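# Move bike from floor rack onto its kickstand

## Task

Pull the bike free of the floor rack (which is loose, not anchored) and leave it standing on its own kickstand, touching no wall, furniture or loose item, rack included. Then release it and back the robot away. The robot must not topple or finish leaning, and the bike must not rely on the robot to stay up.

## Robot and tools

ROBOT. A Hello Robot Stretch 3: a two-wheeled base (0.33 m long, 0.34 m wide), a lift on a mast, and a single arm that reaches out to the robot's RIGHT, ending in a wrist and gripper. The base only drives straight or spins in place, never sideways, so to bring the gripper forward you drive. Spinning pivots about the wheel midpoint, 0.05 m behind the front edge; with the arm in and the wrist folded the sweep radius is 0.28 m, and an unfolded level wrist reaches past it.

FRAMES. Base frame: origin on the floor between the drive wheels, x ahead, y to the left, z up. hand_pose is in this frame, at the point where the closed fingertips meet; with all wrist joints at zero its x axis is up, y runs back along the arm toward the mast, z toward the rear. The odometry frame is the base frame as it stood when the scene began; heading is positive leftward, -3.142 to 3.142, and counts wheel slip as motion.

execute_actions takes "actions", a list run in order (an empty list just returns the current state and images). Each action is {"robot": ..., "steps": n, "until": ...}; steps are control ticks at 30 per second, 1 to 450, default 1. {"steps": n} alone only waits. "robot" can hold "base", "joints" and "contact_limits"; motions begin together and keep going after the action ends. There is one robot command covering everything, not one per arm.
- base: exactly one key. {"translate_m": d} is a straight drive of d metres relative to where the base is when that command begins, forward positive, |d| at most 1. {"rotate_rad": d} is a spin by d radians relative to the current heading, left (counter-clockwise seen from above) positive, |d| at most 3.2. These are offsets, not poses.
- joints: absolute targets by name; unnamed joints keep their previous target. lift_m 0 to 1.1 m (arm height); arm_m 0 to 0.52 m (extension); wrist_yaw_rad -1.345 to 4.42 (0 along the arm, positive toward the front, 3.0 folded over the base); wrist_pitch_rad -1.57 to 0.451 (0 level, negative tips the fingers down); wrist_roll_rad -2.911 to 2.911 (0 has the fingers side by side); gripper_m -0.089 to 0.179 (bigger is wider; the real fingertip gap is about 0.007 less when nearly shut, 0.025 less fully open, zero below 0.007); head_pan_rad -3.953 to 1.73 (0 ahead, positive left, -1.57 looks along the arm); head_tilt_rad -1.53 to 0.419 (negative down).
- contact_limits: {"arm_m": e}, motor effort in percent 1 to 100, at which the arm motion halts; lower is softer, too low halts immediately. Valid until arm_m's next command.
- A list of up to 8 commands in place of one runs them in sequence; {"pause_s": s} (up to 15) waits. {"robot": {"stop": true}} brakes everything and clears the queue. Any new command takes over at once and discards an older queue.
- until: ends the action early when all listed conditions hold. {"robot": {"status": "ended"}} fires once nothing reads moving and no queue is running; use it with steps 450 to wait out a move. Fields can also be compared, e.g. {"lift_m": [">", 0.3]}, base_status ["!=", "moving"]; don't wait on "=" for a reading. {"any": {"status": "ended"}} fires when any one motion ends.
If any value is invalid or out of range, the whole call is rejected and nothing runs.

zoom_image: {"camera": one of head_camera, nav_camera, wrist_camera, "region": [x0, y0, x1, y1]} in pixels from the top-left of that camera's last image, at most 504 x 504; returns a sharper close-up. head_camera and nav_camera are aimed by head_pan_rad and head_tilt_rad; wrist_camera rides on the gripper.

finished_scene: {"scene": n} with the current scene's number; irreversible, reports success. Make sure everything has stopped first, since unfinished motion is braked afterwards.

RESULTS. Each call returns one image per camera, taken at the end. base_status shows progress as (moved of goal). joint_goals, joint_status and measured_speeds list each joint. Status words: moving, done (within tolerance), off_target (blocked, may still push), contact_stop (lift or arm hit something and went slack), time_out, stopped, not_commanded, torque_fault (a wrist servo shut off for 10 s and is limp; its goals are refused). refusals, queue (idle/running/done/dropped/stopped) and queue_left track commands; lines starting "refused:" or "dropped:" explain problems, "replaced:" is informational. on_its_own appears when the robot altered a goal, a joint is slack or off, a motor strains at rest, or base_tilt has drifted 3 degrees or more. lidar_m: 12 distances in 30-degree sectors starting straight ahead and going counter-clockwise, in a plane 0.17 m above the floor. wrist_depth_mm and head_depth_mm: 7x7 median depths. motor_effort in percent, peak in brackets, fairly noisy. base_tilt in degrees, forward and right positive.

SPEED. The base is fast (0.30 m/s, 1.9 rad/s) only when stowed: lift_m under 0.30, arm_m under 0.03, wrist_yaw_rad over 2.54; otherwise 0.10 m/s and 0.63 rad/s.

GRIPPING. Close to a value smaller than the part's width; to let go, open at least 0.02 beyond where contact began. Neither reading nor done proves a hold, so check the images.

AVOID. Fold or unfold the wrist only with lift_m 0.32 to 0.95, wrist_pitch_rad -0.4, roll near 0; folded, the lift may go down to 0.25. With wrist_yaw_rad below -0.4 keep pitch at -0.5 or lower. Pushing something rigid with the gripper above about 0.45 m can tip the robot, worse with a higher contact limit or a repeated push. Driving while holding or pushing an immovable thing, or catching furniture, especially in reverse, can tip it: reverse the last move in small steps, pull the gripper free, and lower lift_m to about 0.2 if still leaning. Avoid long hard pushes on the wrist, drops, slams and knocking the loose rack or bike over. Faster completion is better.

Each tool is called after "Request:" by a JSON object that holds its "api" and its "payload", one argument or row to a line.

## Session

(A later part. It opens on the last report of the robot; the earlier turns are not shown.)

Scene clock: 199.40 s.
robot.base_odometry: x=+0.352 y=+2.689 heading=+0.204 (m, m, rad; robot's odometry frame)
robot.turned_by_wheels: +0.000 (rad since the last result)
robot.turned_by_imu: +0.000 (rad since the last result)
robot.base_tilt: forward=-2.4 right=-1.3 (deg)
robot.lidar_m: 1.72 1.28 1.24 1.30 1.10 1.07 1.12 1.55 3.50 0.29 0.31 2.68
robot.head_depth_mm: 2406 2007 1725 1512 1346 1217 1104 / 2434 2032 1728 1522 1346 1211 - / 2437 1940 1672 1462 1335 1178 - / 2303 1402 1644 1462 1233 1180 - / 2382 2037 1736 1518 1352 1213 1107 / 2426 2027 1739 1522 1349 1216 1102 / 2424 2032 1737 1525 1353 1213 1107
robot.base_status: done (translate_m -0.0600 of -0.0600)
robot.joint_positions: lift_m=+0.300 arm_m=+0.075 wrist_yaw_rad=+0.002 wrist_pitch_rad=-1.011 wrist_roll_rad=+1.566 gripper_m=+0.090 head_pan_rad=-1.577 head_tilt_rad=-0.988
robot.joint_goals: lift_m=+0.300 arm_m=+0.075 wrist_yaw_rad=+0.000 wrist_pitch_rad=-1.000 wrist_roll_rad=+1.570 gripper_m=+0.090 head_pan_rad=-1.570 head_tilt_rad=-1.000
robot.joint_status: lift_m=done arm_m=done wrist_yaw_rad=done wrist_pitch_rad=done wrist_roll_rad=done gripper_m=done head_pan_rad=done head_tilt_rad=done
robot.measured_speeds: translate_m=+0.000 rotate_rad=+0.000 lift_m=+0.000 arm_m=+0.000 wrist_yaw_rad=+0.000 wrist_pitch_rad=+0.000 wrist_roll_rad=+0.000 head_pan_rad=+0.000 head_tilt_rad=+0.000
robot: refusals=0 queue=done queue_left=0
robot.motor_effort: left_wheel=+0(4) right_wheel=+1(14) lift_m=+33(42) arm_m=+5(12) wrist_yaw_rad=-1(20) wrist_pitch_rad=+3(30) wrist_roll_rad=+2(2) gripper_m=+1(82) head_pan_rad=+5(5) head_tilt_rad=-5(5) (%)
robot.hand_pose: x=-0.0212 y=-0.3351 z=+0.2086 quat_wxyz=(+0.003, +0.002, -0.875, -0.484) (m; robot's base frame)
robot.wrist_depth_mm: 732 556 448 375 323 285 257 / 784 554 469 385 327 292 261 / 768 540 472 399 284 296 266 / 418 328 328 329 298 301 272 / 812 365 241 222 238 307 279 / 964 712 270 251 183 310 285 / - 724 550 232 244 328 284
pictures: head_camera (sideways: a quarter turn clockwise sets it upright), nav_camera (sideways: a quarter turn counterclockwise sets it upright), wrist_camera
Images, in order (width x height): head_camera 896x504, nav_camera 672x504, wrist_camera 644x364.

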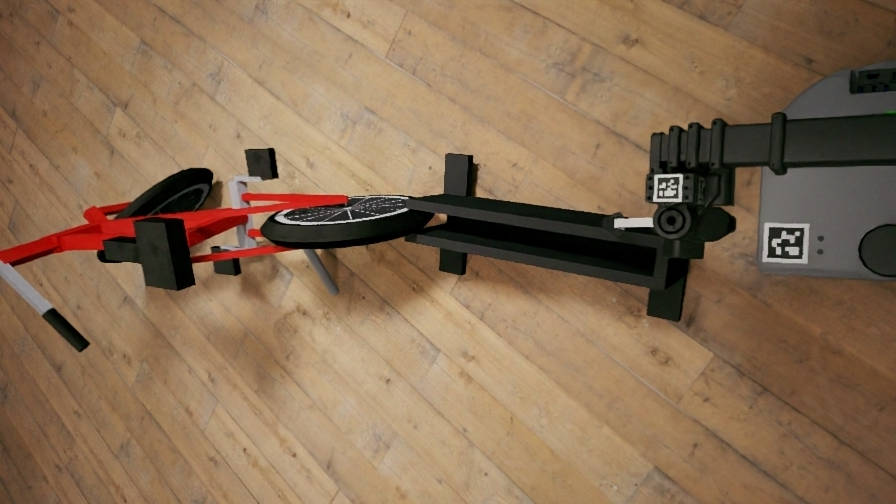

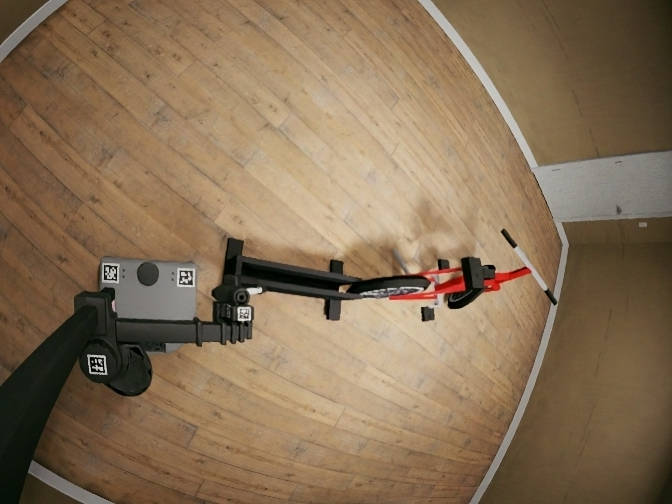

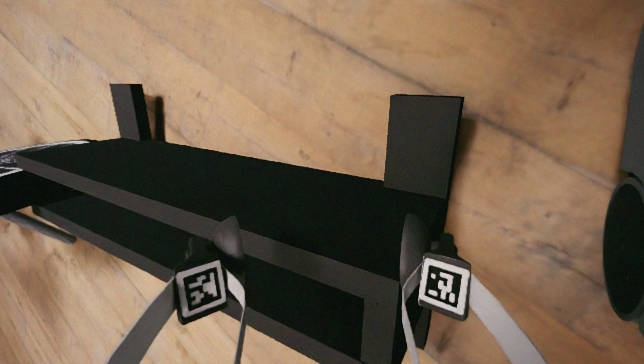

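Request:
{"api": "execute_actions", "payload": {
  "actions": [
    {"robot":[{"joints":{"lift_m":0.36,"gripper_m":0.055}},{"base":{"rotate_rad":-0.7}},{"base":{"translate_m":-0.35}},{"base":{"rotate_rad":0.7},"joints":{"arm_m":0.28}},{"base":{"translate_m":0.32}}],"steps":450,"until":{"robot":{"status":"ended"}}},
    {"steps":150,"until":{"robot":{"status":"ended"}}}
  ]
}}

Scene clock: 215.97 s.
robot.base_odometry: x=+0.357 y=+2.920 heading=+0.204 (m, m, rad; robot's odometry frame)
robot.turned_by_wheels: +0.000 (rad since the last result)
robot.turned_by_imu: -0.002 (rad since the last result)
robot.base_tilt: forward=-2.5 right=-1.2 (deg)
robot.lidar_m: 1.43 1.06 1.03 1.07 1.04 1.00 1.05 1.44 3.71 0.52 2.85 2.75
robot.head_depth_mm: 2433 2016 1729 1518 1346 1211 1102 / 2419 2008 1740 1520 1343 1209 - / 2358 1708 1564 1516 1310 1212 - / 2367 2042 1741 1487 1326 1215 - / 2438 2037 1736 1517 1344 1218 1105 / 2436 2041 1741 1522 1352 1212 1104 / 2417 2033 1738 1515 1351 1218 1110
robot.base_status: done (translate_m +0.3200 of +0.3200)
robot.joint_positions: lift_m=+0.360 arm_m=+0.280 wrist_yaw_rad=+0.001 wrist_pitch_rad=-1.009 wrist_roll_rad=+1.566 gripper_m=+0.055 head_pan_rad=-1.577 head_tilt_rad=-0.988
robot.joint_goals: lift_m=+0.360 arm_m=+0.280 wrist_yaw_rad=+0.000 wrist_pitch_rad=-1.000 wrist_roll_rad=+1.570 gripper_m=+0.055 head_pan_rad=-1.570 head_tilt_rad=-1.000
robot.joint_status: lift_m=done arm_m=done wrist_yaw_rad=done wrist_pitch_rad=done wrist_roll_rad=done gripper_m=done head_pan_rad=done head_tilt_rad=done
robot.measured_speeds: translate_m=+0.000 rotate_rad=+0.000 lift_m=+0.000 arm_m=+0.000 wrist_yaw_rad=+0.000 wrist_pitch_rad=+0.000 wrist_roll_rad=+0.000 head_pan_rad=+0.000 head_tilt_rad=+0.000
robot: refusals=0 queue=done queue_left=0
robot.motor_effort: left_wheel=-3(9) right_wheel=+3(8) lift_m=+33(35) arm_m=+5(4) wrist_yaw_rad=+0(2) wrist_pitch_rad=+3(4) wrist_roll_rad=+2(2) gripper_m=+0(80) head_pan_rad=+3(4) head_tilt_rad=-4(5) (%)
robot.hand_pose: x=-0.0214 y=-0.5404 z=+0.2687 quat_wxyz=(+0.003, +0.001, -0.875, -0.484) (m; robot's base frame)
robot.wrist_depth_mm: 848 663 536 444 385 335 298 / 899 681 550 455 341 342 303 / 542 494 412 419 351 350 306 / 782 475 394 270 266 354 311 / - 764 604 305 388 362 320 / - 814 - 509 - 370 326 / - 875 641 519 436 367 333
pictures: head_camera (sideways: a quarter turn clockwise sets it upright), nav_camera (sideways: a quarter turn counterclockwise sets it upright), wrist_camera
Images, in order (width x height): head_camera 896x504, nav_camera 672x504, wrist_camera 644x364.

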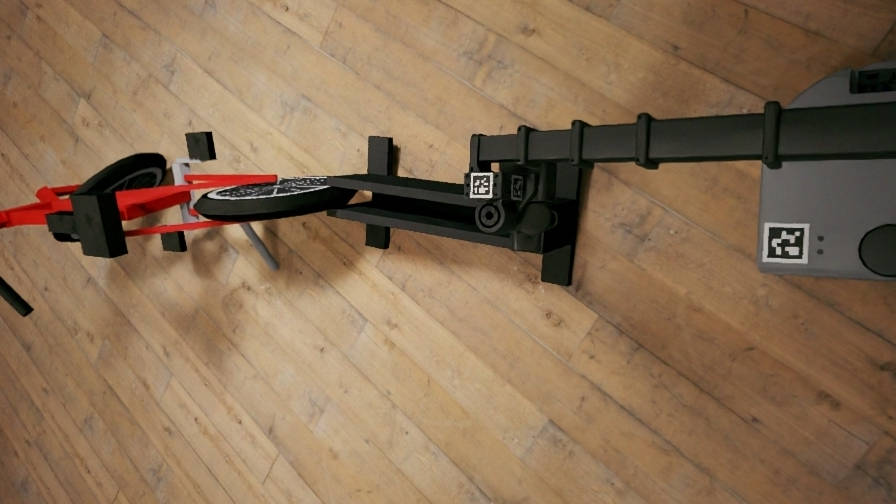

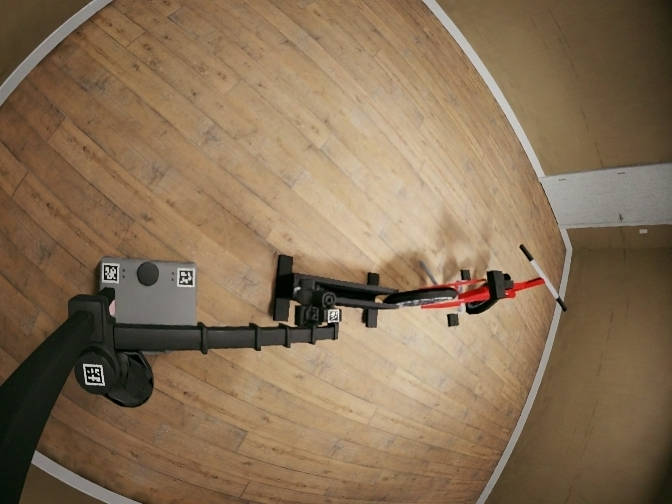

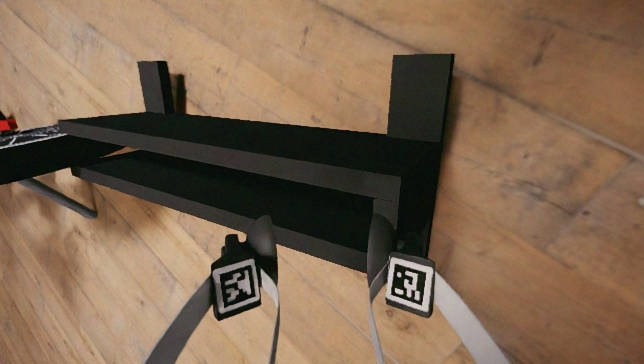

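Request:
{"api": "execute_actions", "payload": {
  "actions": [
    {"robot":[{"base":{"translate_m":0.015},"joints":{"arm_m":0.295}},{"joints":{"lift_m":0.28}}],"steps":300,"until":{"robot":{"status":"ended"}}}
  ]
}}

Scene clock: 218.67 s.
robot.base_odometry: x=+0.372 y=+2.923 heading=+0.204 (m, m, rad; robot's odometry frame)
robot.turned_by_wheels: +0.000 (rad since the last result)
robot.turned_by_imu: -0.001 (rad since the last result)
robot.base_tilt: forward=-2.3 right=-1.3 (deg)
robot.lidar_m: 1.42 1.05 1.02 1.06 1.04 1.01 1.06 1.46 3.70 0.52 2.84 2.74
robot.head_depth_mm: 2442 2025 1747 1512 1354 1220 1105 / 2435 2032 1732 1518 1350 1214 - / 2299 1712 1567 1480 1308 1215 - / 2370 1989 1737 1507 1330 1210 - / 2437 2034 1743 1522 1357 1210 1105 / 2427 2046 1731 1528 1351 1215 1107 / 2421 2029 1738 1519 1350 1217 1110
robot.base_status: done (translate_m +0.0150 of +0.0150)
robot.joint_positions: lift_m=+0.297 arm_m=+0.295 wrist_yaw_rad=-0.003 wrist_pitch_rad=-1.028 wrist_roll_rad=+1.566 gripper_m=+0.055 head_pan_rad=-1.577 head_tilt_rad=-0.988
robot.joint_goals: lift_m=+0.297 arm_m=+0.295 wrist_yaw_rad=+0.000 wrist_pitch_rad=-1.000 wrist_roll_rad=+1.570 gripper_m=+0.055 head_pan_rad=-1.570 head_tilt_rad=-1.000
robot.joint_status: lift_m=contact_stop arm_m=done wrist_yaw_rad=done wrist_pitch_rad=done wrist_roll_rad=done gripper_m=done head_pan_rad=done head_tilt_rad=done
robot.measured_speeds: translate_m=+0.000 rotate_rad=-0.002 lift_m=-0.006 arm_m=+0.000 wrist_yaw_rad=-0.010 wrist_pitch_rad=-0.120 wrist_roll_rad=+0.000 head_pan_rad=+0.000 head_tilt_rad=+0.000
robot: refusals=0 queue=dropped queue_left=0
robot.on_its_own: lift_m is slack since a contact_stop, until your next command for it (your +0.280 is given up)
robot.motor_effort: left_wheel=-5(5) right_wheel=+12(12) lift_m=+22(33) arm_m=+5(6) wrist_yaw_rad=+3(3) wrist_pitch_rad=+12(12) wrist_roll_rad=+2(2) gripper_m=+1(0) head_pan_rad=+4(4) head_tilt_rad=-4(5) (%)
robot.hand_pose: x=-0.0218 y=-0.5511 z=+0.2040 quat_wxyz=(+0.002, +0.000, -0.871, -0.492) (m; robot's base frame)
robot.wrist_depth_mm: 698 525 438 372 304 284 255 / 720 517 451 379 285 289 259 / 415 312 257 263 284 296 263 / 437 349 320 196 232 300 267 / 837 628 269 233 327 306 272 / 900 658 - 404 - 312 276 / 960 711 525 434 367 313 283
pictures: head_camera (sideways: a quarter turn clockwise sets it upright), nav_camera (sideways: a quarter turn counterclockwise sets it upright), wrist_camera
Images, in order (width x height): head_camera 896x504, nav_camera 672x504, wrist_camera 644x364.

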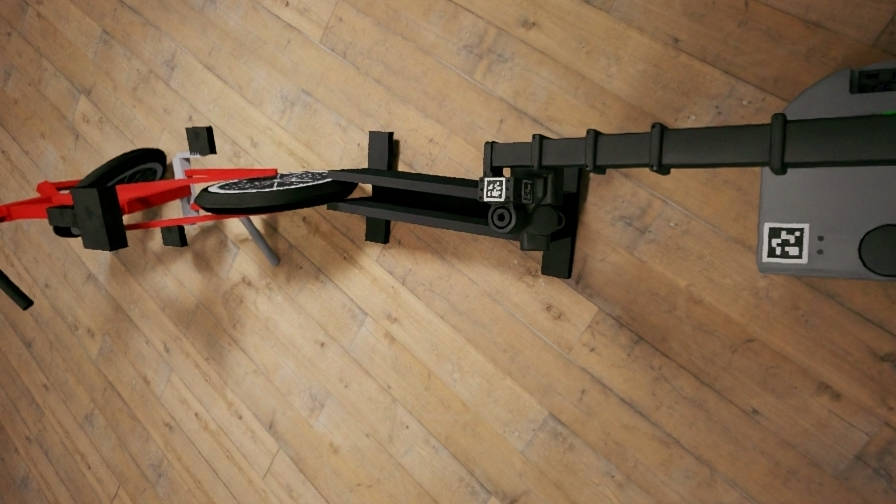

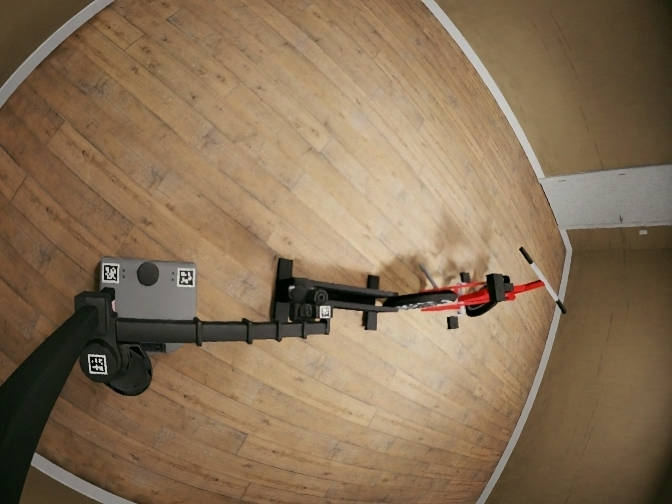

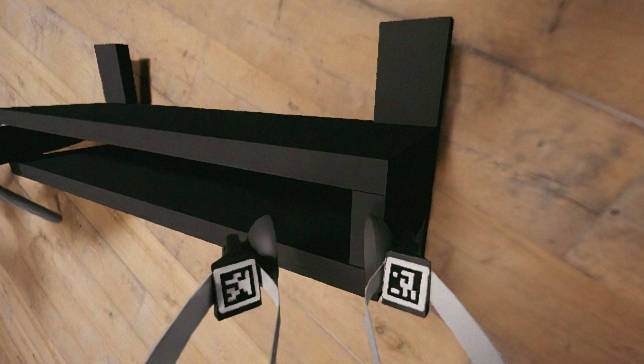

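Near finger landed on the wall; retract.

Request:
{"api": "execute_actions", "payload": {
  "actions": [
    {"robot":[{"joints":{"lift_m":0.315}},{"joints":{"arm_m":0.268}},{"joints":{"lift_m":0.255}},{"joints":{"gripper_m":-0.02}},{"joints":{"lift_m":0.28}},{"joints":{"arm_m":0.12},"contact_limits":{"arm_m":42}}],"steps":400,"until":{"robot":{"status":"ended"}}}
  ]
}}

Scene clock: 226.10 s.
robot.base_odometry: x=+0.372 y=+2.923 heading=+0.204 (m, m, rad; robot's odometry frame)
robot.turned_by_wheels: +0.000 (rad since the last result)
robot.turned_by_imu: +0.000 (rad since the last result)
robot.base_tilt: forward=-2.4 right=-1.4 (deg)
robot.lidar_m: 1.42 1.05 1.02 1.06 1.05 1.01 1.05 1.46 3.72 0.52 2.83 2.74
robot.head_depth_mm: 2411 2026 1732 1514 1348 1211 1102 / 2424 2030 1730 1523 1347 1210 - / 2237 1728 1579 1469 1310 1188 - / 2417 1972 1735 1497 1330 1215 - / 2424 2031 1730 1511 1349 1215 1106 / 2413 2024 1742 1526 1347 1215 1109 / 2437 2026 1739 1513 1356 1213 1111
robot.base_status: done (translate_m +0.0150 of +0.0150)
robot.joint_positions: lift_m=+0.280 arm_m=+0.120 wrist_yaw_rad=+0.000 wrist_pitch_rad=-1.001 wrist_roll_rad=+1.567 gripper_m=-0.020 head_pan_rad=-1.577 head_tilt_rad=-0.988
robot.joint_goals: lift_m=+0.280 arm_m=+0.120 wrist_yaw_rad=+0.000 wrist_pitch_rad=-1.000 wrist_roll_rad=+1.570 gripper_m=-0.020 head_pan_rad=-1.570 head_tilt_rad=-1.000
robot.joint_status: lift_m=done arm_m=done wrist_yaw_rad=done wrist_pitch_rad=done wrist_roll_rad=done gripper_m=done head_pan_rad=done head_tilt_rad=done
robot.measured_speeds: translate_m=+0.000 rotate_rad=+0.000 lift_m=+0.000 arm_m=+0.000 wrist_yaw_rad=+0.000 wrist_pitch_rad=+0.000 wrist_roll_rad=+0.000 head_pan_rad=+0.000 head_tilt_rad=+0.000
robot: refusals=0 queue=done queue_left=0
robot.motor_effort: left_wheel=-1(5) right_wheel=+1(7) lift_m=+32(36) arm_m=-4(5) wrist_yaw_rad=+0(2) wrist_pitch_rad=+0(10) wrist_roll_rad=+1(2) gripper_m=-7(92) head_pan_rad=+3(4) head_tilt_rad=-5(3) (%)
robot.contact_limits: arm_m 42 (drawing in: default 26, maximum 42; extending or still: default 36, maximum 59)
robot.hand_pose: x=-0.0215 y=-0.3830 z=+0.1897 quat_wxyz=(+0.002, +0.001, -0.877, -0.480) (m; robot's base frame)
robot.wrist_depth_mm: 706 535 428 355 306 269 241 / 739 550 440 358 314 275 244 / 443 362 361 367 320 278 247 / 444 291 296 373 327 283 253 / 897 311 336 390 333 293 255 / 931 644 521 - 335 299 261 / - 680 519 421 362 302 266
pictures: head_camera (sideways: a quarter turn clockwise sets it upright), nav_camera (sideways: a quarter turn counterclockwise sets it upright), wrist_camera
Images, in order (width x height): head_camera 896x504, nav_camera 672x504, wrist_camera 644x364.

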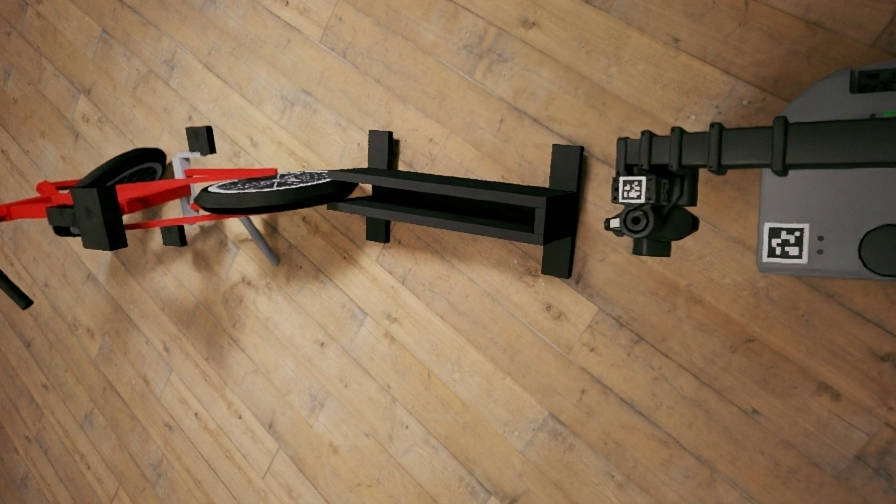

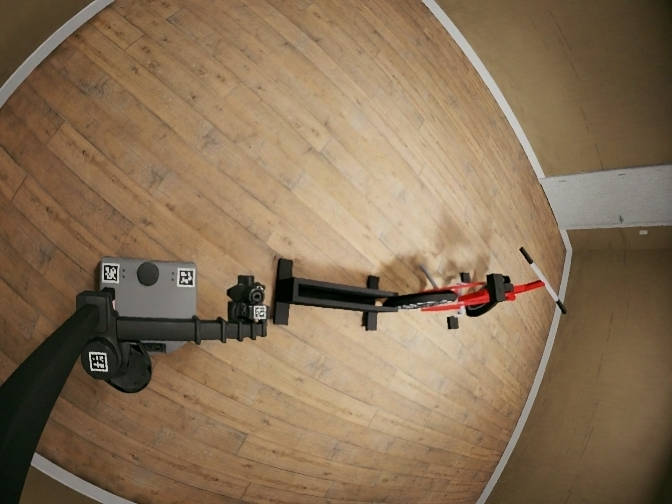

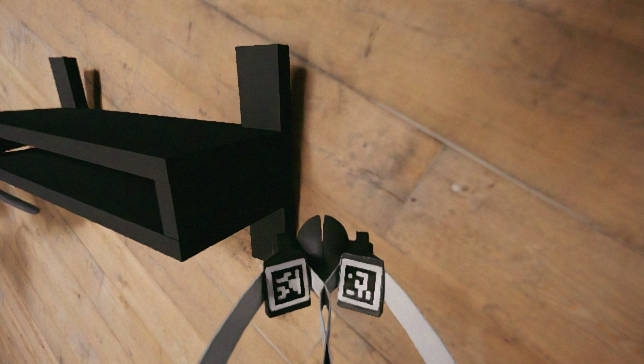

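Slipped off (too shallow). Retry deeper.

Request:
{"api": "execute_actions", "payload": {
  "actions": [
    {"robot":[{"joints":{"lift_m":0.315,"gripper_m":0.055}},{"joints":{"arm_m":0.268}},{"joints":{"lift_m":0.225}},{"joints":{"gripper_m":-0.025}},{"base":{"translate_m":-0.04}},{"joints":{"arm_m":0.12},"contact_limits":{"arm_m":42}}],"steps":450,"until":{"robot":{"status":"ended"}}}
  ]
}}

Scene clock: 236.67 s.
robot.base_odometry: x=+0.333 y=+2.915 heading=+0.204 (m, m, rad; robot's odometry frame)
robot.turned_by_wheels: +0.000 (rad since the last result)
robot.turned_by_imu: -0.001 (rad since the last result)
robot.base_tilt: forward=-2.3 right=-1.2 (deg)
robot.lidar_m: 1.44 1.07 1.04 1.08 1.01 0.98 1.02 1.42 3.69 0.39 2.87 2.78
robot.head_depth_mm: 2401 2020 1739 1515 1345 1212 1103 / 2455 1964 1734 1511 1354 1211 - / 1636 1573 1538 1444 1333 1179 - / 2376 2002 1736 1521 1316 1206 - / 2431 2011 1740 1518 1352 1208 1104 / 2442 2030 1732 1516 1348 1212 1105 / 2439 2029 1751 1510 1358 1212 1108
robot.base_status: done (translate_m -0.0400 of -0.0400)
robot.joint_positions: lift_m=+0.225 arm_m=+0.121 wrist_yaw_rad=+0.003 wrist_pitch_rad=-0.931 wrist_roll_rad=+1.584 gripper_m=-0.018 head_pan_rad=-1.577 head_tilt_rad=-0.988
robot.joint_goals: lift_m=+0.225 arm_m=+0.120 wrist_yaw_rad=+0.000 wrist_pitch_rad=-1.000 wrist_roll_rad=+1.570 gripper_m=-0.019 head_pan_rad=-1.570 head_tilt_rad=-1.000
robot.joint_status: lift_m=done arm_m=done wrist_yaw_rad=done wrist_pitch_rad=done wrist_roll_rad=done gripper_m=done head_pan_rad=done head_tilt_rad=done
robot.measured_speeds: translate_m=+0.000 rotate_rad=+0.000 lift_m=+0.000 arm_m=+0.000 wrist_yaw_rad=+0.000 wrist_pitch_rad=+0.000 wrist_roll_rad=+0.000 head_pan_rad=+0.000 head_tilt_rad=+0.000
robot: refusals=0 queue=done queue_left=0
robot.on_its_own: gripper_m is held at -0.019, not at your -0.025, by its stall guard, which is not easing now; arm_m is at rest, and its effort (-15) is outside its rest range (-14 to +14); wrist_pitch_rad is at rest, and its effort (-25) is outside its rest range (-20 to +32)
robot.motor_effort: left_wheel=+2(14) right_wheel=-3(28) lift_m=+34(35) arm_m=-15(24) wrist_yaw_rad=-2(22) wrist_pitch_rad=-25(44) wrist_roll_rad=-6(6) gripper_m=-24(98) head_pan_rad=+4(4) head_tilt_rad=-4(4) (%)
robot.contact_limits: arm_m 42 (drawing in: default 26, maximum 42; extending or still: default 36, maximum 59)
robot.hand_pose: x=-0.0211 y=-0.3997 z=+0.1435 quat_wxyz=(-0.005, -0.002, -0.894, -0.449) (m; robot's base frame)
robot.wrist_depth_mm: 744 504 386 312 222 224 198 / 780 507 400 322 234 229 201 / 316 253 257 258 244 234 205 / 390 290 151 151 254 240 208 / 979 250 233 141 271 245 212 / - 650 167 152 278 248 217 / - 740 486 336 304 251 220
pictures: head_camera (sideways: a quarter turn clockwise sets it upright), nav_camera (sideways: a quarter turn counterclockwise sets it upright), wrist_camera
Images, in order (width x height): head_camera 896x504, nav_camera 672x504, wrist_camera 644x364.

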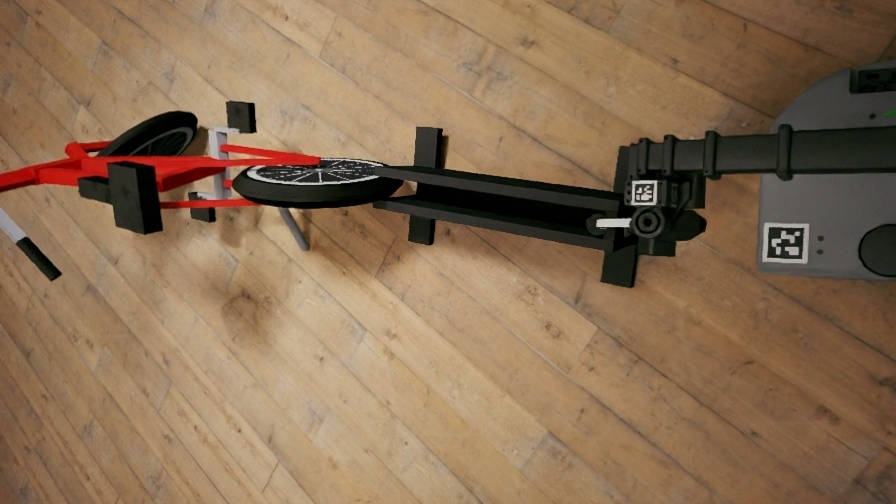

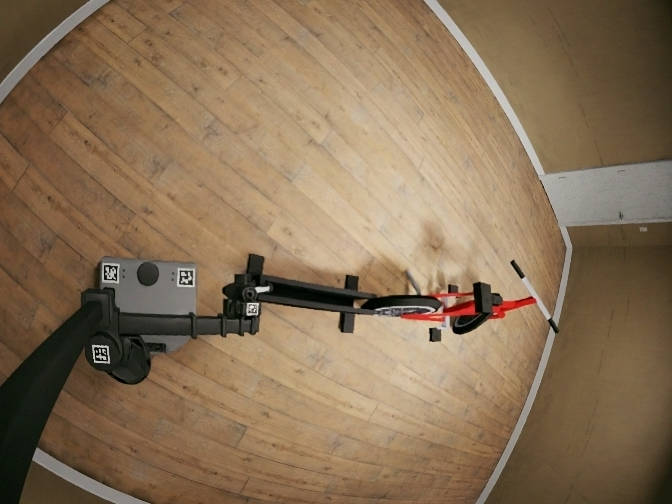

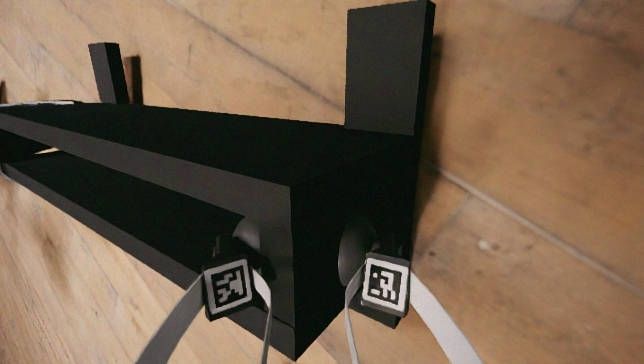

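Request:
{"api": "zoom_image", "payload": {
  "camera": "head_camera",
  "region": [220,100,480,260]
}}

Region (220, 100, 480, 260) of head_camera's 896x504 image, scaled by 1.938, with more detail than that image has; it fills the top 310 rows of this view, and the rest is white.

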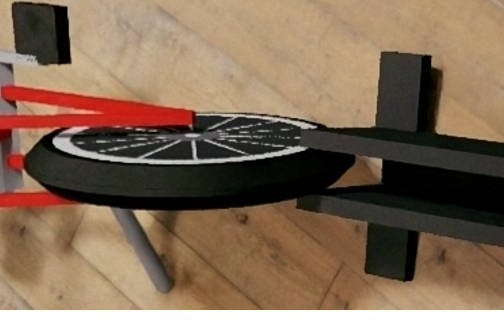

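Request:
{"api": "execute_actions", "payload": {
  "actions": [
    {"robot":[{"joints":{"arm_m":0.14,"lift_m":0.245,"wrist_pitch_rad":-0.95}},{"base":{"translate_m":-0.15}}],"steps":450,"until":{"robot":{"status":"ended"}}}
  ]
}}

Request:
{"api": "zoom_image", "payload": {
  "camera": "head_camera",
  "region": [200,140,500,330]
}}

Scene clock: 244.73 s.
robot.base_odometry: x=+0.186 y=+2.885 heading=+0.204 (m, m, rad; robot's odometry frame)
robot.turned_by_wheels: +0.000 (rad since the last result)
robot.turned_by_imu: +0.000 (rad since the last result)
robot.base_tilt: forward=-2.4 right=-1.4 (deg)
robot.lidar_m: 1.55 1.15 1.11 1.16 0.88 0.85 0.89 1.24 3.55 0.37 2.98 2.90
robot.head_depth_mm: 2420 2017 1725 1515 1346 1211 1105 / 2420 2024 1732 1512 1343 1213 - / 2410 1903 1741 1515 1370 1199 - / 1611 1613 1469 1456 1315 1215 - / 2358 2033 1738 1519 1345 1216 1108 / 2415 2012 1737 1523 1348 1214 1109 / 2411 2046 1735 1523 1344 1213 1108
robot.base_status: done (translate_m -0.1500 of -0.1500)
robot.joint_positions: lift_m=+0.245 arm_m=+0.140 wrist_yaw_rad=+0.011 wrist_pitch_rad=-1.017 wrist_roll_rad=+1.550 gripper_m=-0.018 head_pan_rad=-1.577 head_tilt_rad=-0.988
robot.joint_goals: lift_m=+0.245 arm_m=+0.140 wrist_yaw_rad=+0.000 wrist_pitch_rad=-0.950 wrist_roll_rad=+1.570 gripper_m=-0.019 head_pan_rad=-1.570 head_tilt_rad=-1.000
robot.joint_status: lift_m=done arm_m=done wrist_yaw_rad=done wrist_pitch_rad=done wrist_roll_rad=done gripper_m=done head_pan_rad=done head_tilt_rad=done
robot.measured_speeds: translate_m=+0.000 rotate_rad=+0.000 lift_m=+0.000 arm_m=+0.000 wrist_yaw_rad=+0.000 wrist_pitch_rad=+0.000 wrist_roll_rad=+0.000 head_pan_rad=+0.000 head_tilt_rad=+0.000
robot: refusals=0 queue=done queue_left=0
robot.on_its_own: gripper_m is held at -0.019, not at your -0.025, by its stall guard, which is not easing now
robot.motor_effort: left_wheel=+1(8) right_wheel=-1(20) lift_m=+37(39) arm_m=+1(16) wrist_yaw_rad=-9(18) wrist_pitch_rad=+24(26) wrist_roll_rad=+8(10) gripper_m=-21(24) head_pan_rad=+5(4) head_tilt_rad=-4(5) (%)
robot.hand_pose: x=-0.0203 y=-0.3989 z=+0.1527 quat_wxyz=(+0.012, +0.009, -0.873, -0.487) (m; robot's base frame)
robot.wrist_depth_mm: 600 463 371 315 270 241 214 / 619 482 384 323 264 244 218 / 648 492 399 331 266 250 220 / 544 299 175 144 256 253 225 / 412 351 310 141 280 259 230 / 715 240 216 144 - 264 233 / 820 576 411 148 278 263 237
pictures: head_camera (sideways: a quarter turn clockwise sets it upright), nav_camera (sideways: a quarter turn counterclockwise sets it upright), wrist_camera
Images, in order (width x height): head_camera 896x504, nav_camera 672x504, wrist_camera 644x364.

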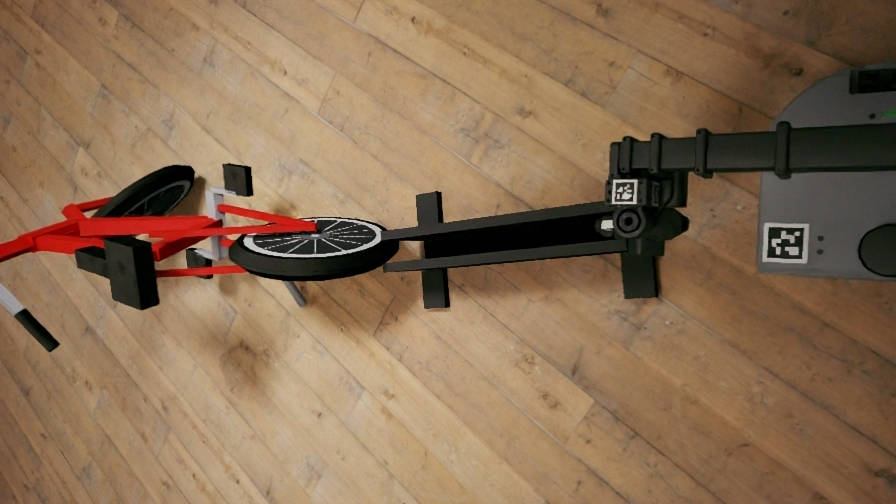

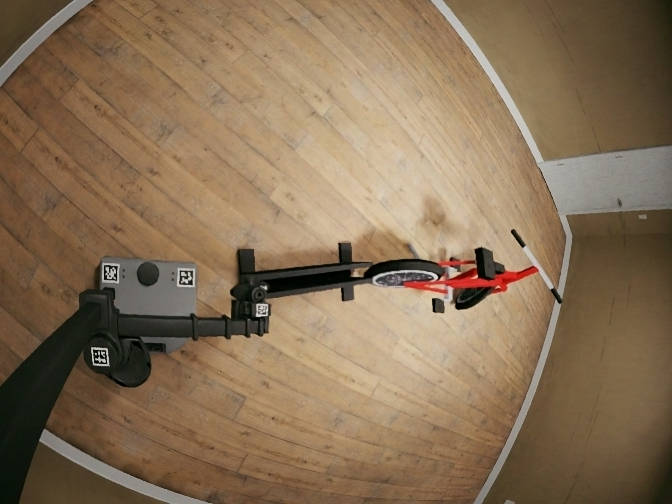

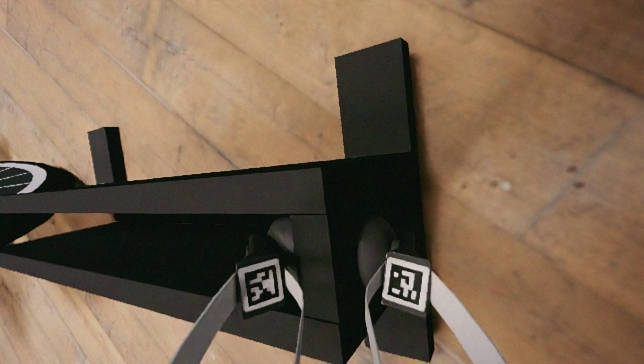

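Region (200, 140, 500, 330) of head_camera's 896x504 image, scaled by 1.680, with more detail than that image has; it fills the top 319 rows of this view, and the rest is white.

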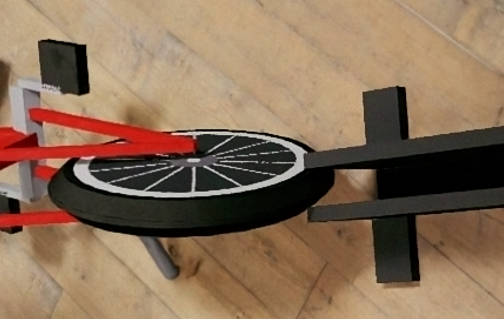

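Unhooked.

Request:
{"api": "execute_actions", "payload": {
  "actions": [
    {"robot":{"joints":{"arm_m":0.035},"contact_limits":{"arm_m":42}},"steps":450,"until":{"robot":{"status":"ended"}}}
  ]
}}

Scene clock: 246.70 s.
robot.base_odometry: x=+0.186 y=+2.885 heading=+0.204 (m, m, rad; robot's odometry frame)
robot.turned_by_wheels: +0.000 (rad since the last result)
robot.turned_by_imu: +0.000 (rad since the last result)
robot.base_tilt: forward=-2.5 right=-1.2 (deg)
robot.lidar_m: 1.55 1.15 1.11 1.16 0.88 0.85 0.89 1.23 3.54 0.27 2.99 2.90
robot.head_depth_mm: 2411 2010 1736 1518 1351 1216 1102 / 2411 2035 1727 1518 1342 1213 - / 2433 1888 1739 1514 1320 1253 - / 1613 1623 1467 1520 1349 1192 - / 2362 2012 1742 1524 1351 1217 1102 / 2424 2054 1734 1518 1354 1214 1105 / 2426 2029 1742 1518 1353 1209 1107
robot.base_status: done (translate_m -0.1500 of -0.1500)
robot.joint_positions: lift_m=+0.245 arm_m=+0.035 wrist_yaw_rad=+0.003 wrist_pitch_rad=-1.014 wrist_roll_rad=+1.567 gripper_m=-0.018 head_pan_rad=-1.577 head_tilt_rad=-0.988
robot.joint_goals: lift_m=+0.245 arm_m=+0.035 wrist_yaw_rad=+0.000 wrist_pitch_rad=-0.950 wrist_roll_rad=+1.570 gripper_m=-0.019 head_pan_rad=-1.570 head_tilt_rad=-1.000
robot.joint_status: lift_m=done arm_m=done wrist_yaw_rad=done wrist_pitch_rad=done wrist_roll_rad=done gripper_m=done head_pan_rad=done head_tilt_rad=done
robot.measured_speeds: translate_m=+0.000 rotate_rad=+0.000 lift_m=+0.000 arm_m=+0.000 wrist_yaw_rad=+0.000 wrist_pitch_rad=+0.000 wrist_roll_rad=+0.000 head_pan_rad=+0.000 head_tilt_rad=+0.000
robot: refusals=0 queue=done queue_left=0
robot.on_its_own: gripper_m is held at -0.019, not at your -0.025, by its stall guard, which is not easing now
robot.motor_effort: left_wheel=+1(1) right_wheel=-1(1) lift_m=+37(37) arm_m=-4(5) wrist_yaw_rad=-3(9) wrist_pitch_rad=+22(24) wrist_roll_rad=+1(8) gripper_m=-22(22) head_pan_rad=+4(4) head_tilt_rad=-4(5) (%)
robot.contact_limits: arm_m 42 (drawing in: default 26, maximum 42; extending or still: default 36, maximum 59)
robot.hand_pose: x=-0.0212 y=-0.2951 z=+0.1531 quat_wxyz=(+0.003, +0.002, -0.874, -0.486) (m; robot's base frame)
robot.wrist_depth_mm: 606 465 374 314 265 239 222 / 628 475 389 323 259 244 226 / 663 506 400 330 266 249 - / 568 231 168 144 244 252 - / 366 309 297 141 280 259 - / 785 248 197 145 - 265 - / 836 594 442 151 292 264 -
pictures: head_camera (sideways: a quarter turn clockwise sets it upright), nav_camera (sideways: a quarter turn counterclockwise sets it upright), wrist_camera
Images, in order (width x height): head_camera 896x504, nav_camera 672x504, wrist_camera 644x364.

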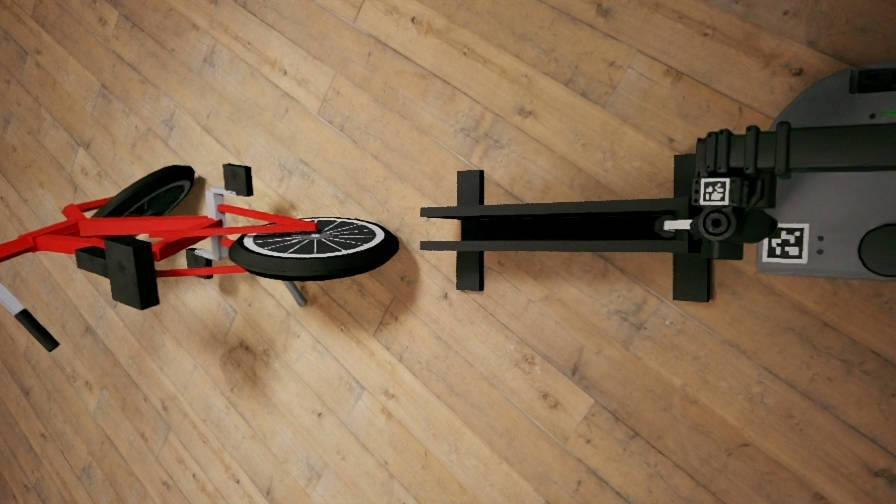

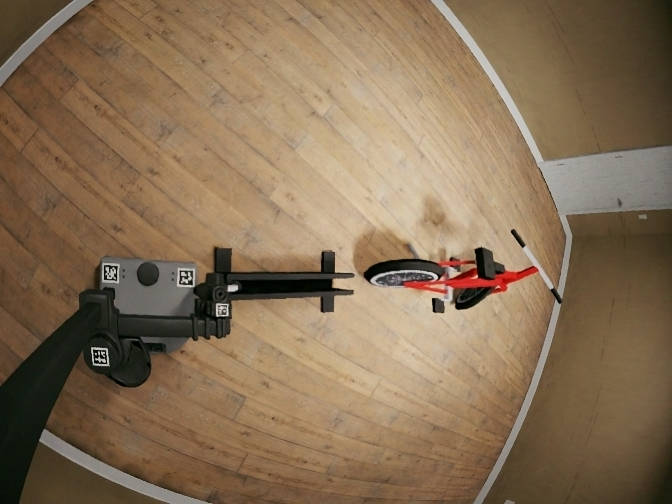

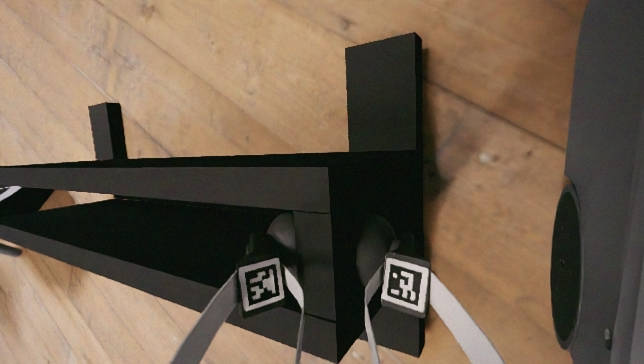

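Request:
{"api": "execute_actions", "payload": {
  "actions": [
    {"robot":[{"joints":{"lift_m":0.228,"wrist_pitch_rad":-1.0}},{"joints":{"gripper_m":0.055}},{"joints":{"lift_m":0.36}}],"steps":450,"until":{"robot":{"status":"ended"}}}
  ]
}}

Scene clock: 247.73 s.
robot.base_odometry: x=+0.186 y=+2.885 heading=+0.204 (m, m, rad; robot's odometry frame)
robot.turned_by_wheels: +0.000 (rad since the last result)
robot.turned_by_imu: +0.000 (rad since the last result)
robot.base_tilt: forward=-2.4 right=-1.2 (deg)
robot.lidar_m: 1.55 1.15 1.11 1.16 0.88 0.85 0.89 1.23 3.55 0.89 2.99 2.90
robot.head_depth_mm: 2439 2016 1718 1509 1349 1214 1107 / 2414 2015 1737 1518 1349 1215 - / 2432 1896 1737 1509 1330 1238 - / 1615 1623 1460 1515 1345 1195 - / 2367 2032 1732 1518 1350 1217 1112 / 2430 2029 1744 1526 1353 1214 1105 / 2453 2034 1743 1520 1350 1212 1106
robot.base_status: done (translate_m -0.1500 of -0.1500)
robot.joint_positions: lift_m=+0.228 arm_m=+0.035 wrist_yaw_rad=+0.003 wrist_pitch_rad=-1.054 wrist_roll_rad=+1.567 gripper_m=-0.018 head_pan_rad=-1.577 head_tilt_rad=-0.988
robot.joint_goals: lift_m=+0.228 arm_m=+0.035 wrist_yaw_rad=+0.000 wrist_pitch_rad=-1.000 wrist_roll_rad=+1.570 gripper_m=-0.019 head_pan_rad=-1.570 head_tilt_rad=-1.000
robot.joint_status: lift_m=done arm_m=done wrist_yaw_rad=done wrist_pitch_rad=off_target wrist_roll_rad=done gripper_m=done head_pan_rad=done head_tilt_rad=done
robot.measured_speeds: translate_m=+0.000 rotate_rad=+0.000 lift_m=+0.000 arm_m=+0.000 wrist_yaw_rad=+0.000 wrist_pitch_rad=+0.000 wrist_roll_rad=+0.000 head_pan_rad=+0.000 head_tilt_rad=+0.000
robot: refusals=0 queue=dropped queue_left=0
robot.on_its_own: gripper_m is held at -0.019, not at your -0.025, by its stall guard, which is not easing now
robot.motor_effort: left_wheel=+0(1) right_wheel=+1(1) lift_m=+23(37) arm_m=-2(4) wrist_yaw_rad=-1(2) wrist_pitch_rad=+19(23) wrist_roll_rad=+1(1) gripper_m=-19(21) head_pan_rad=+4(4) head_tilt_rad=-5(4) (%)
robot.contact_limits: arm_m 42 (drawing in: default 26, maximum 42; extending or still: default 36, maximum 59)
robot.hand_pose: x=-0.0213 y=-0.2856 z=+0.1321 quat_wxyz=(+0.003, +0.002, -0.864, -0.503) (m; robot's base frame)
robot.wrist_depth_mm: 500 407 338 290 250 225 - / 521 421 348 296 250 229 - / 555 435 361 304 255 234 - / 251 194 157 139 256 241 - / 325 309 309 139 265 247 - / 627 210 198 140 268 252 - / 686 512 180 144 284 253 -
pictures: head_camera (sideways: a quarter turn clockwise sets it upright), nav_camera (sideways: a quarter turn counterclockwise sets it upright), wrist_camera
dropped: robot: command 0 of its queue: wrist_pitch_rad: off_target
Images, in order (width x height): head_camera 896x504, nav_camera 672x504, wrist_camera 644x364.

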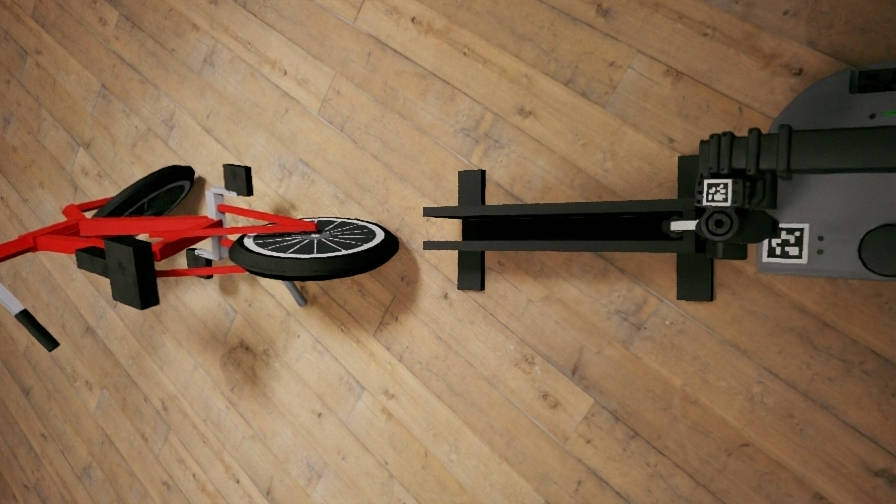

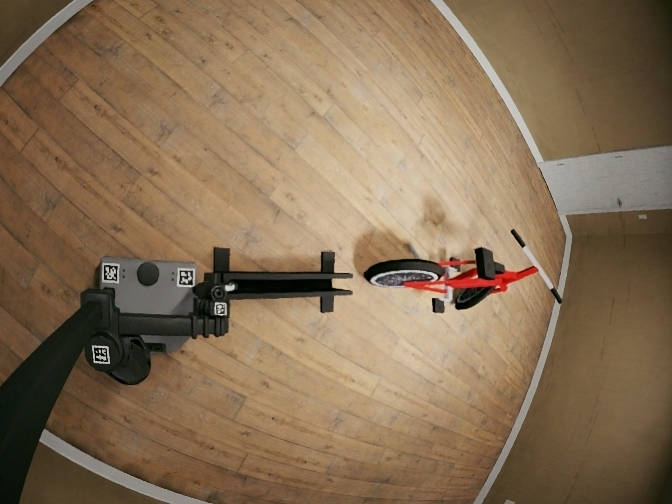

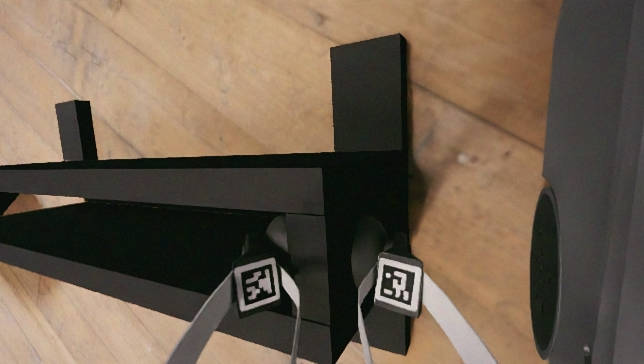

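Request:
{"api": "execute_actions", "payload": {
  "actions": [
    {"robot":[{"joints":{"gripper_m":0.055}},{"joints":{"lift_m":0.36}}],"steps":450,"until":{"robot":{"status":"ended"}}}
  ]
}}

Scene clock: 251.00 s.
robot.base_odometry: x=+0.186 y=+2.885 heading=+0.204 (m, m, rad; robot's odometry frame)
robot.turned_by_wheels: +0.000 (rad since the last result)
robot.turned_by_imu: +0.000 (rad since the last result)
robot.base_tilt: forward=-2.4 right=-1.2 (deg)
robot.lidar_m: 1.55 1.15 1.11 1.16 0.88 0.85 0.89 1.24 3.57 0.89 2.99 2.90
robot.head_depth_mm: 2435 2018 1740 1522 1348 1213 1099 / 2450 2013 1740 1507 1346 1225 - / 2428 1911 1728 1519 1327 1249 - / 1615 1624 1462 1521 1349 1213 - / 2381 2026 1747 1529 1352 1210 1108 / 2422 2031 1748 1519 1354 1211 1104 / 2434 2022 1742 1515 1350 1216 1106
robot.base_status: done (translate_m -0.1500 of -0.1500)
robot.joint_positions: lift_m=+0.360 arm_m=+0.035 wrist_yaw_rad=+0.002 wrist_pitch_rad=-1.010 wrist_roll_rad=+1.568 gripper_m=+0.055 head_pan_rad=-1.577 head_tilt_rad=-0.988
robot.joint_goals: lift_m=+0.360 arm_m=+0.035 wrist_yaw_rad=+0.000 wrist_pitch_rad=-1.000 wrist_roll_rad=+1.570 gripper_m=+0.055 head_pan_rad=-1.570 head_tilt_rad=-1.000
robot.joint_status: lift_m=done arm_m=done wrist_yaw_rad=done wrist_pitch_rad=off_target wrist_roll_rad=done gripper_m=done head_pan_rad=done head_tilt_rad=done
robot.measured_speeds: translate_m=+0.000 rotate_rad=+0.000 lift_m=+0.000 arm_m=+0.000 wrist_yaw_rad=+0.000 wrist_pitch_rad=+0.000 wrist_roll_rad=+0.000 head_pan_rad=+0.000 head_tilt_rad=+0.000
robot: refusals=0 queue=done queue_left=0
robot.motor_effort: left_wheel=+0(0) right_wheel=+1(1) lift_m=+33(34) arm_m=-3(2) wrist_yaw_rad=-1(2) wrist_pitch_rad=+3(19) wrist_roll_rad=+1(1) gripper_m=+0(80) head_pan_rad=+3(4) head_tilt_rad=-4(4) (%)
robot.contact_limits: arm_m 42 (drawing in: default 26, maximum 42; extending or still: default 36, maximum 59)
robot.hand_pose: x=-0.0213 y=-0.2958 z=+0.2686 quat_wxyz=(+0.002, +0.002, -0.875, -0.484) (m; robot's base frame)
robot.wrist_depth_mm: 861 653 528 446 381 336 - / 903 682 553 458 380 342 - / 941 705 560 456 373 350 - / 690 498 454 417 289 356 - / 894 749 388 318 352 366 - / - 807 - 518 - 370 - / - 880 633 518 435 368 335
pictures: head_camera (sideways: a quarter turn clockwise sets it upright), nav_camera (sideways: a quarter turn counterclockwise sets it upright), wrist_camera
Images, in order (width x height): head_camera 896x504, nav_camera 672x504, wrist_camera 644x364.

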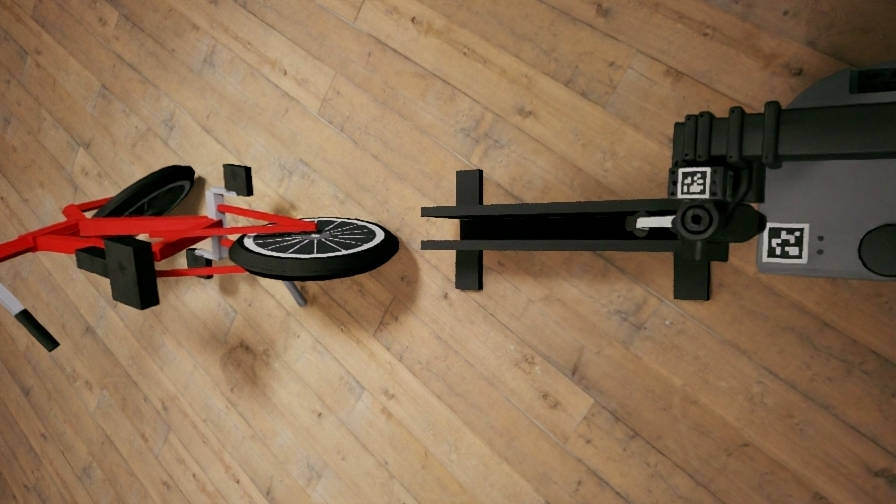

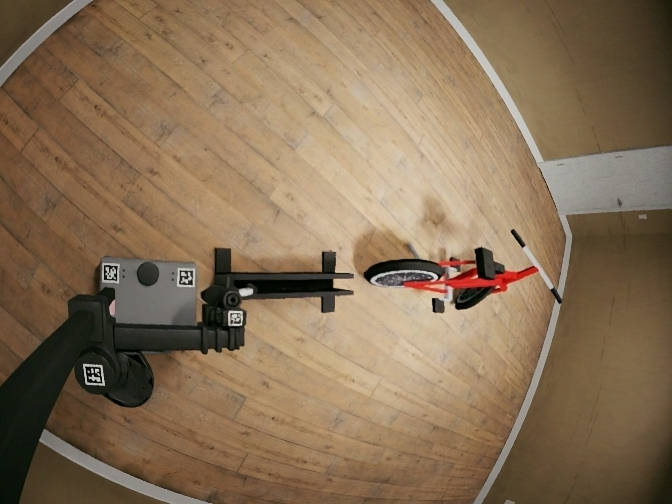

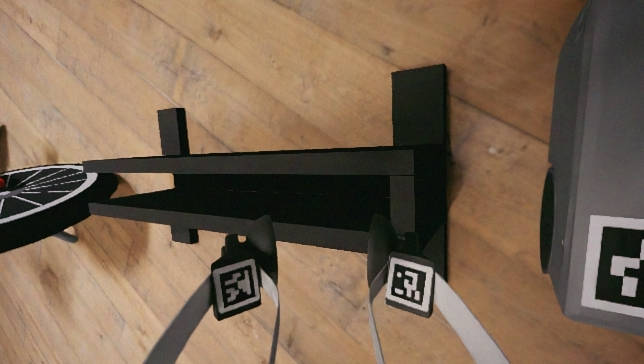

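Request:
{"api": "finished_scene", "payload": {
  "scene": 2
}}

The scene is finished: the task was done.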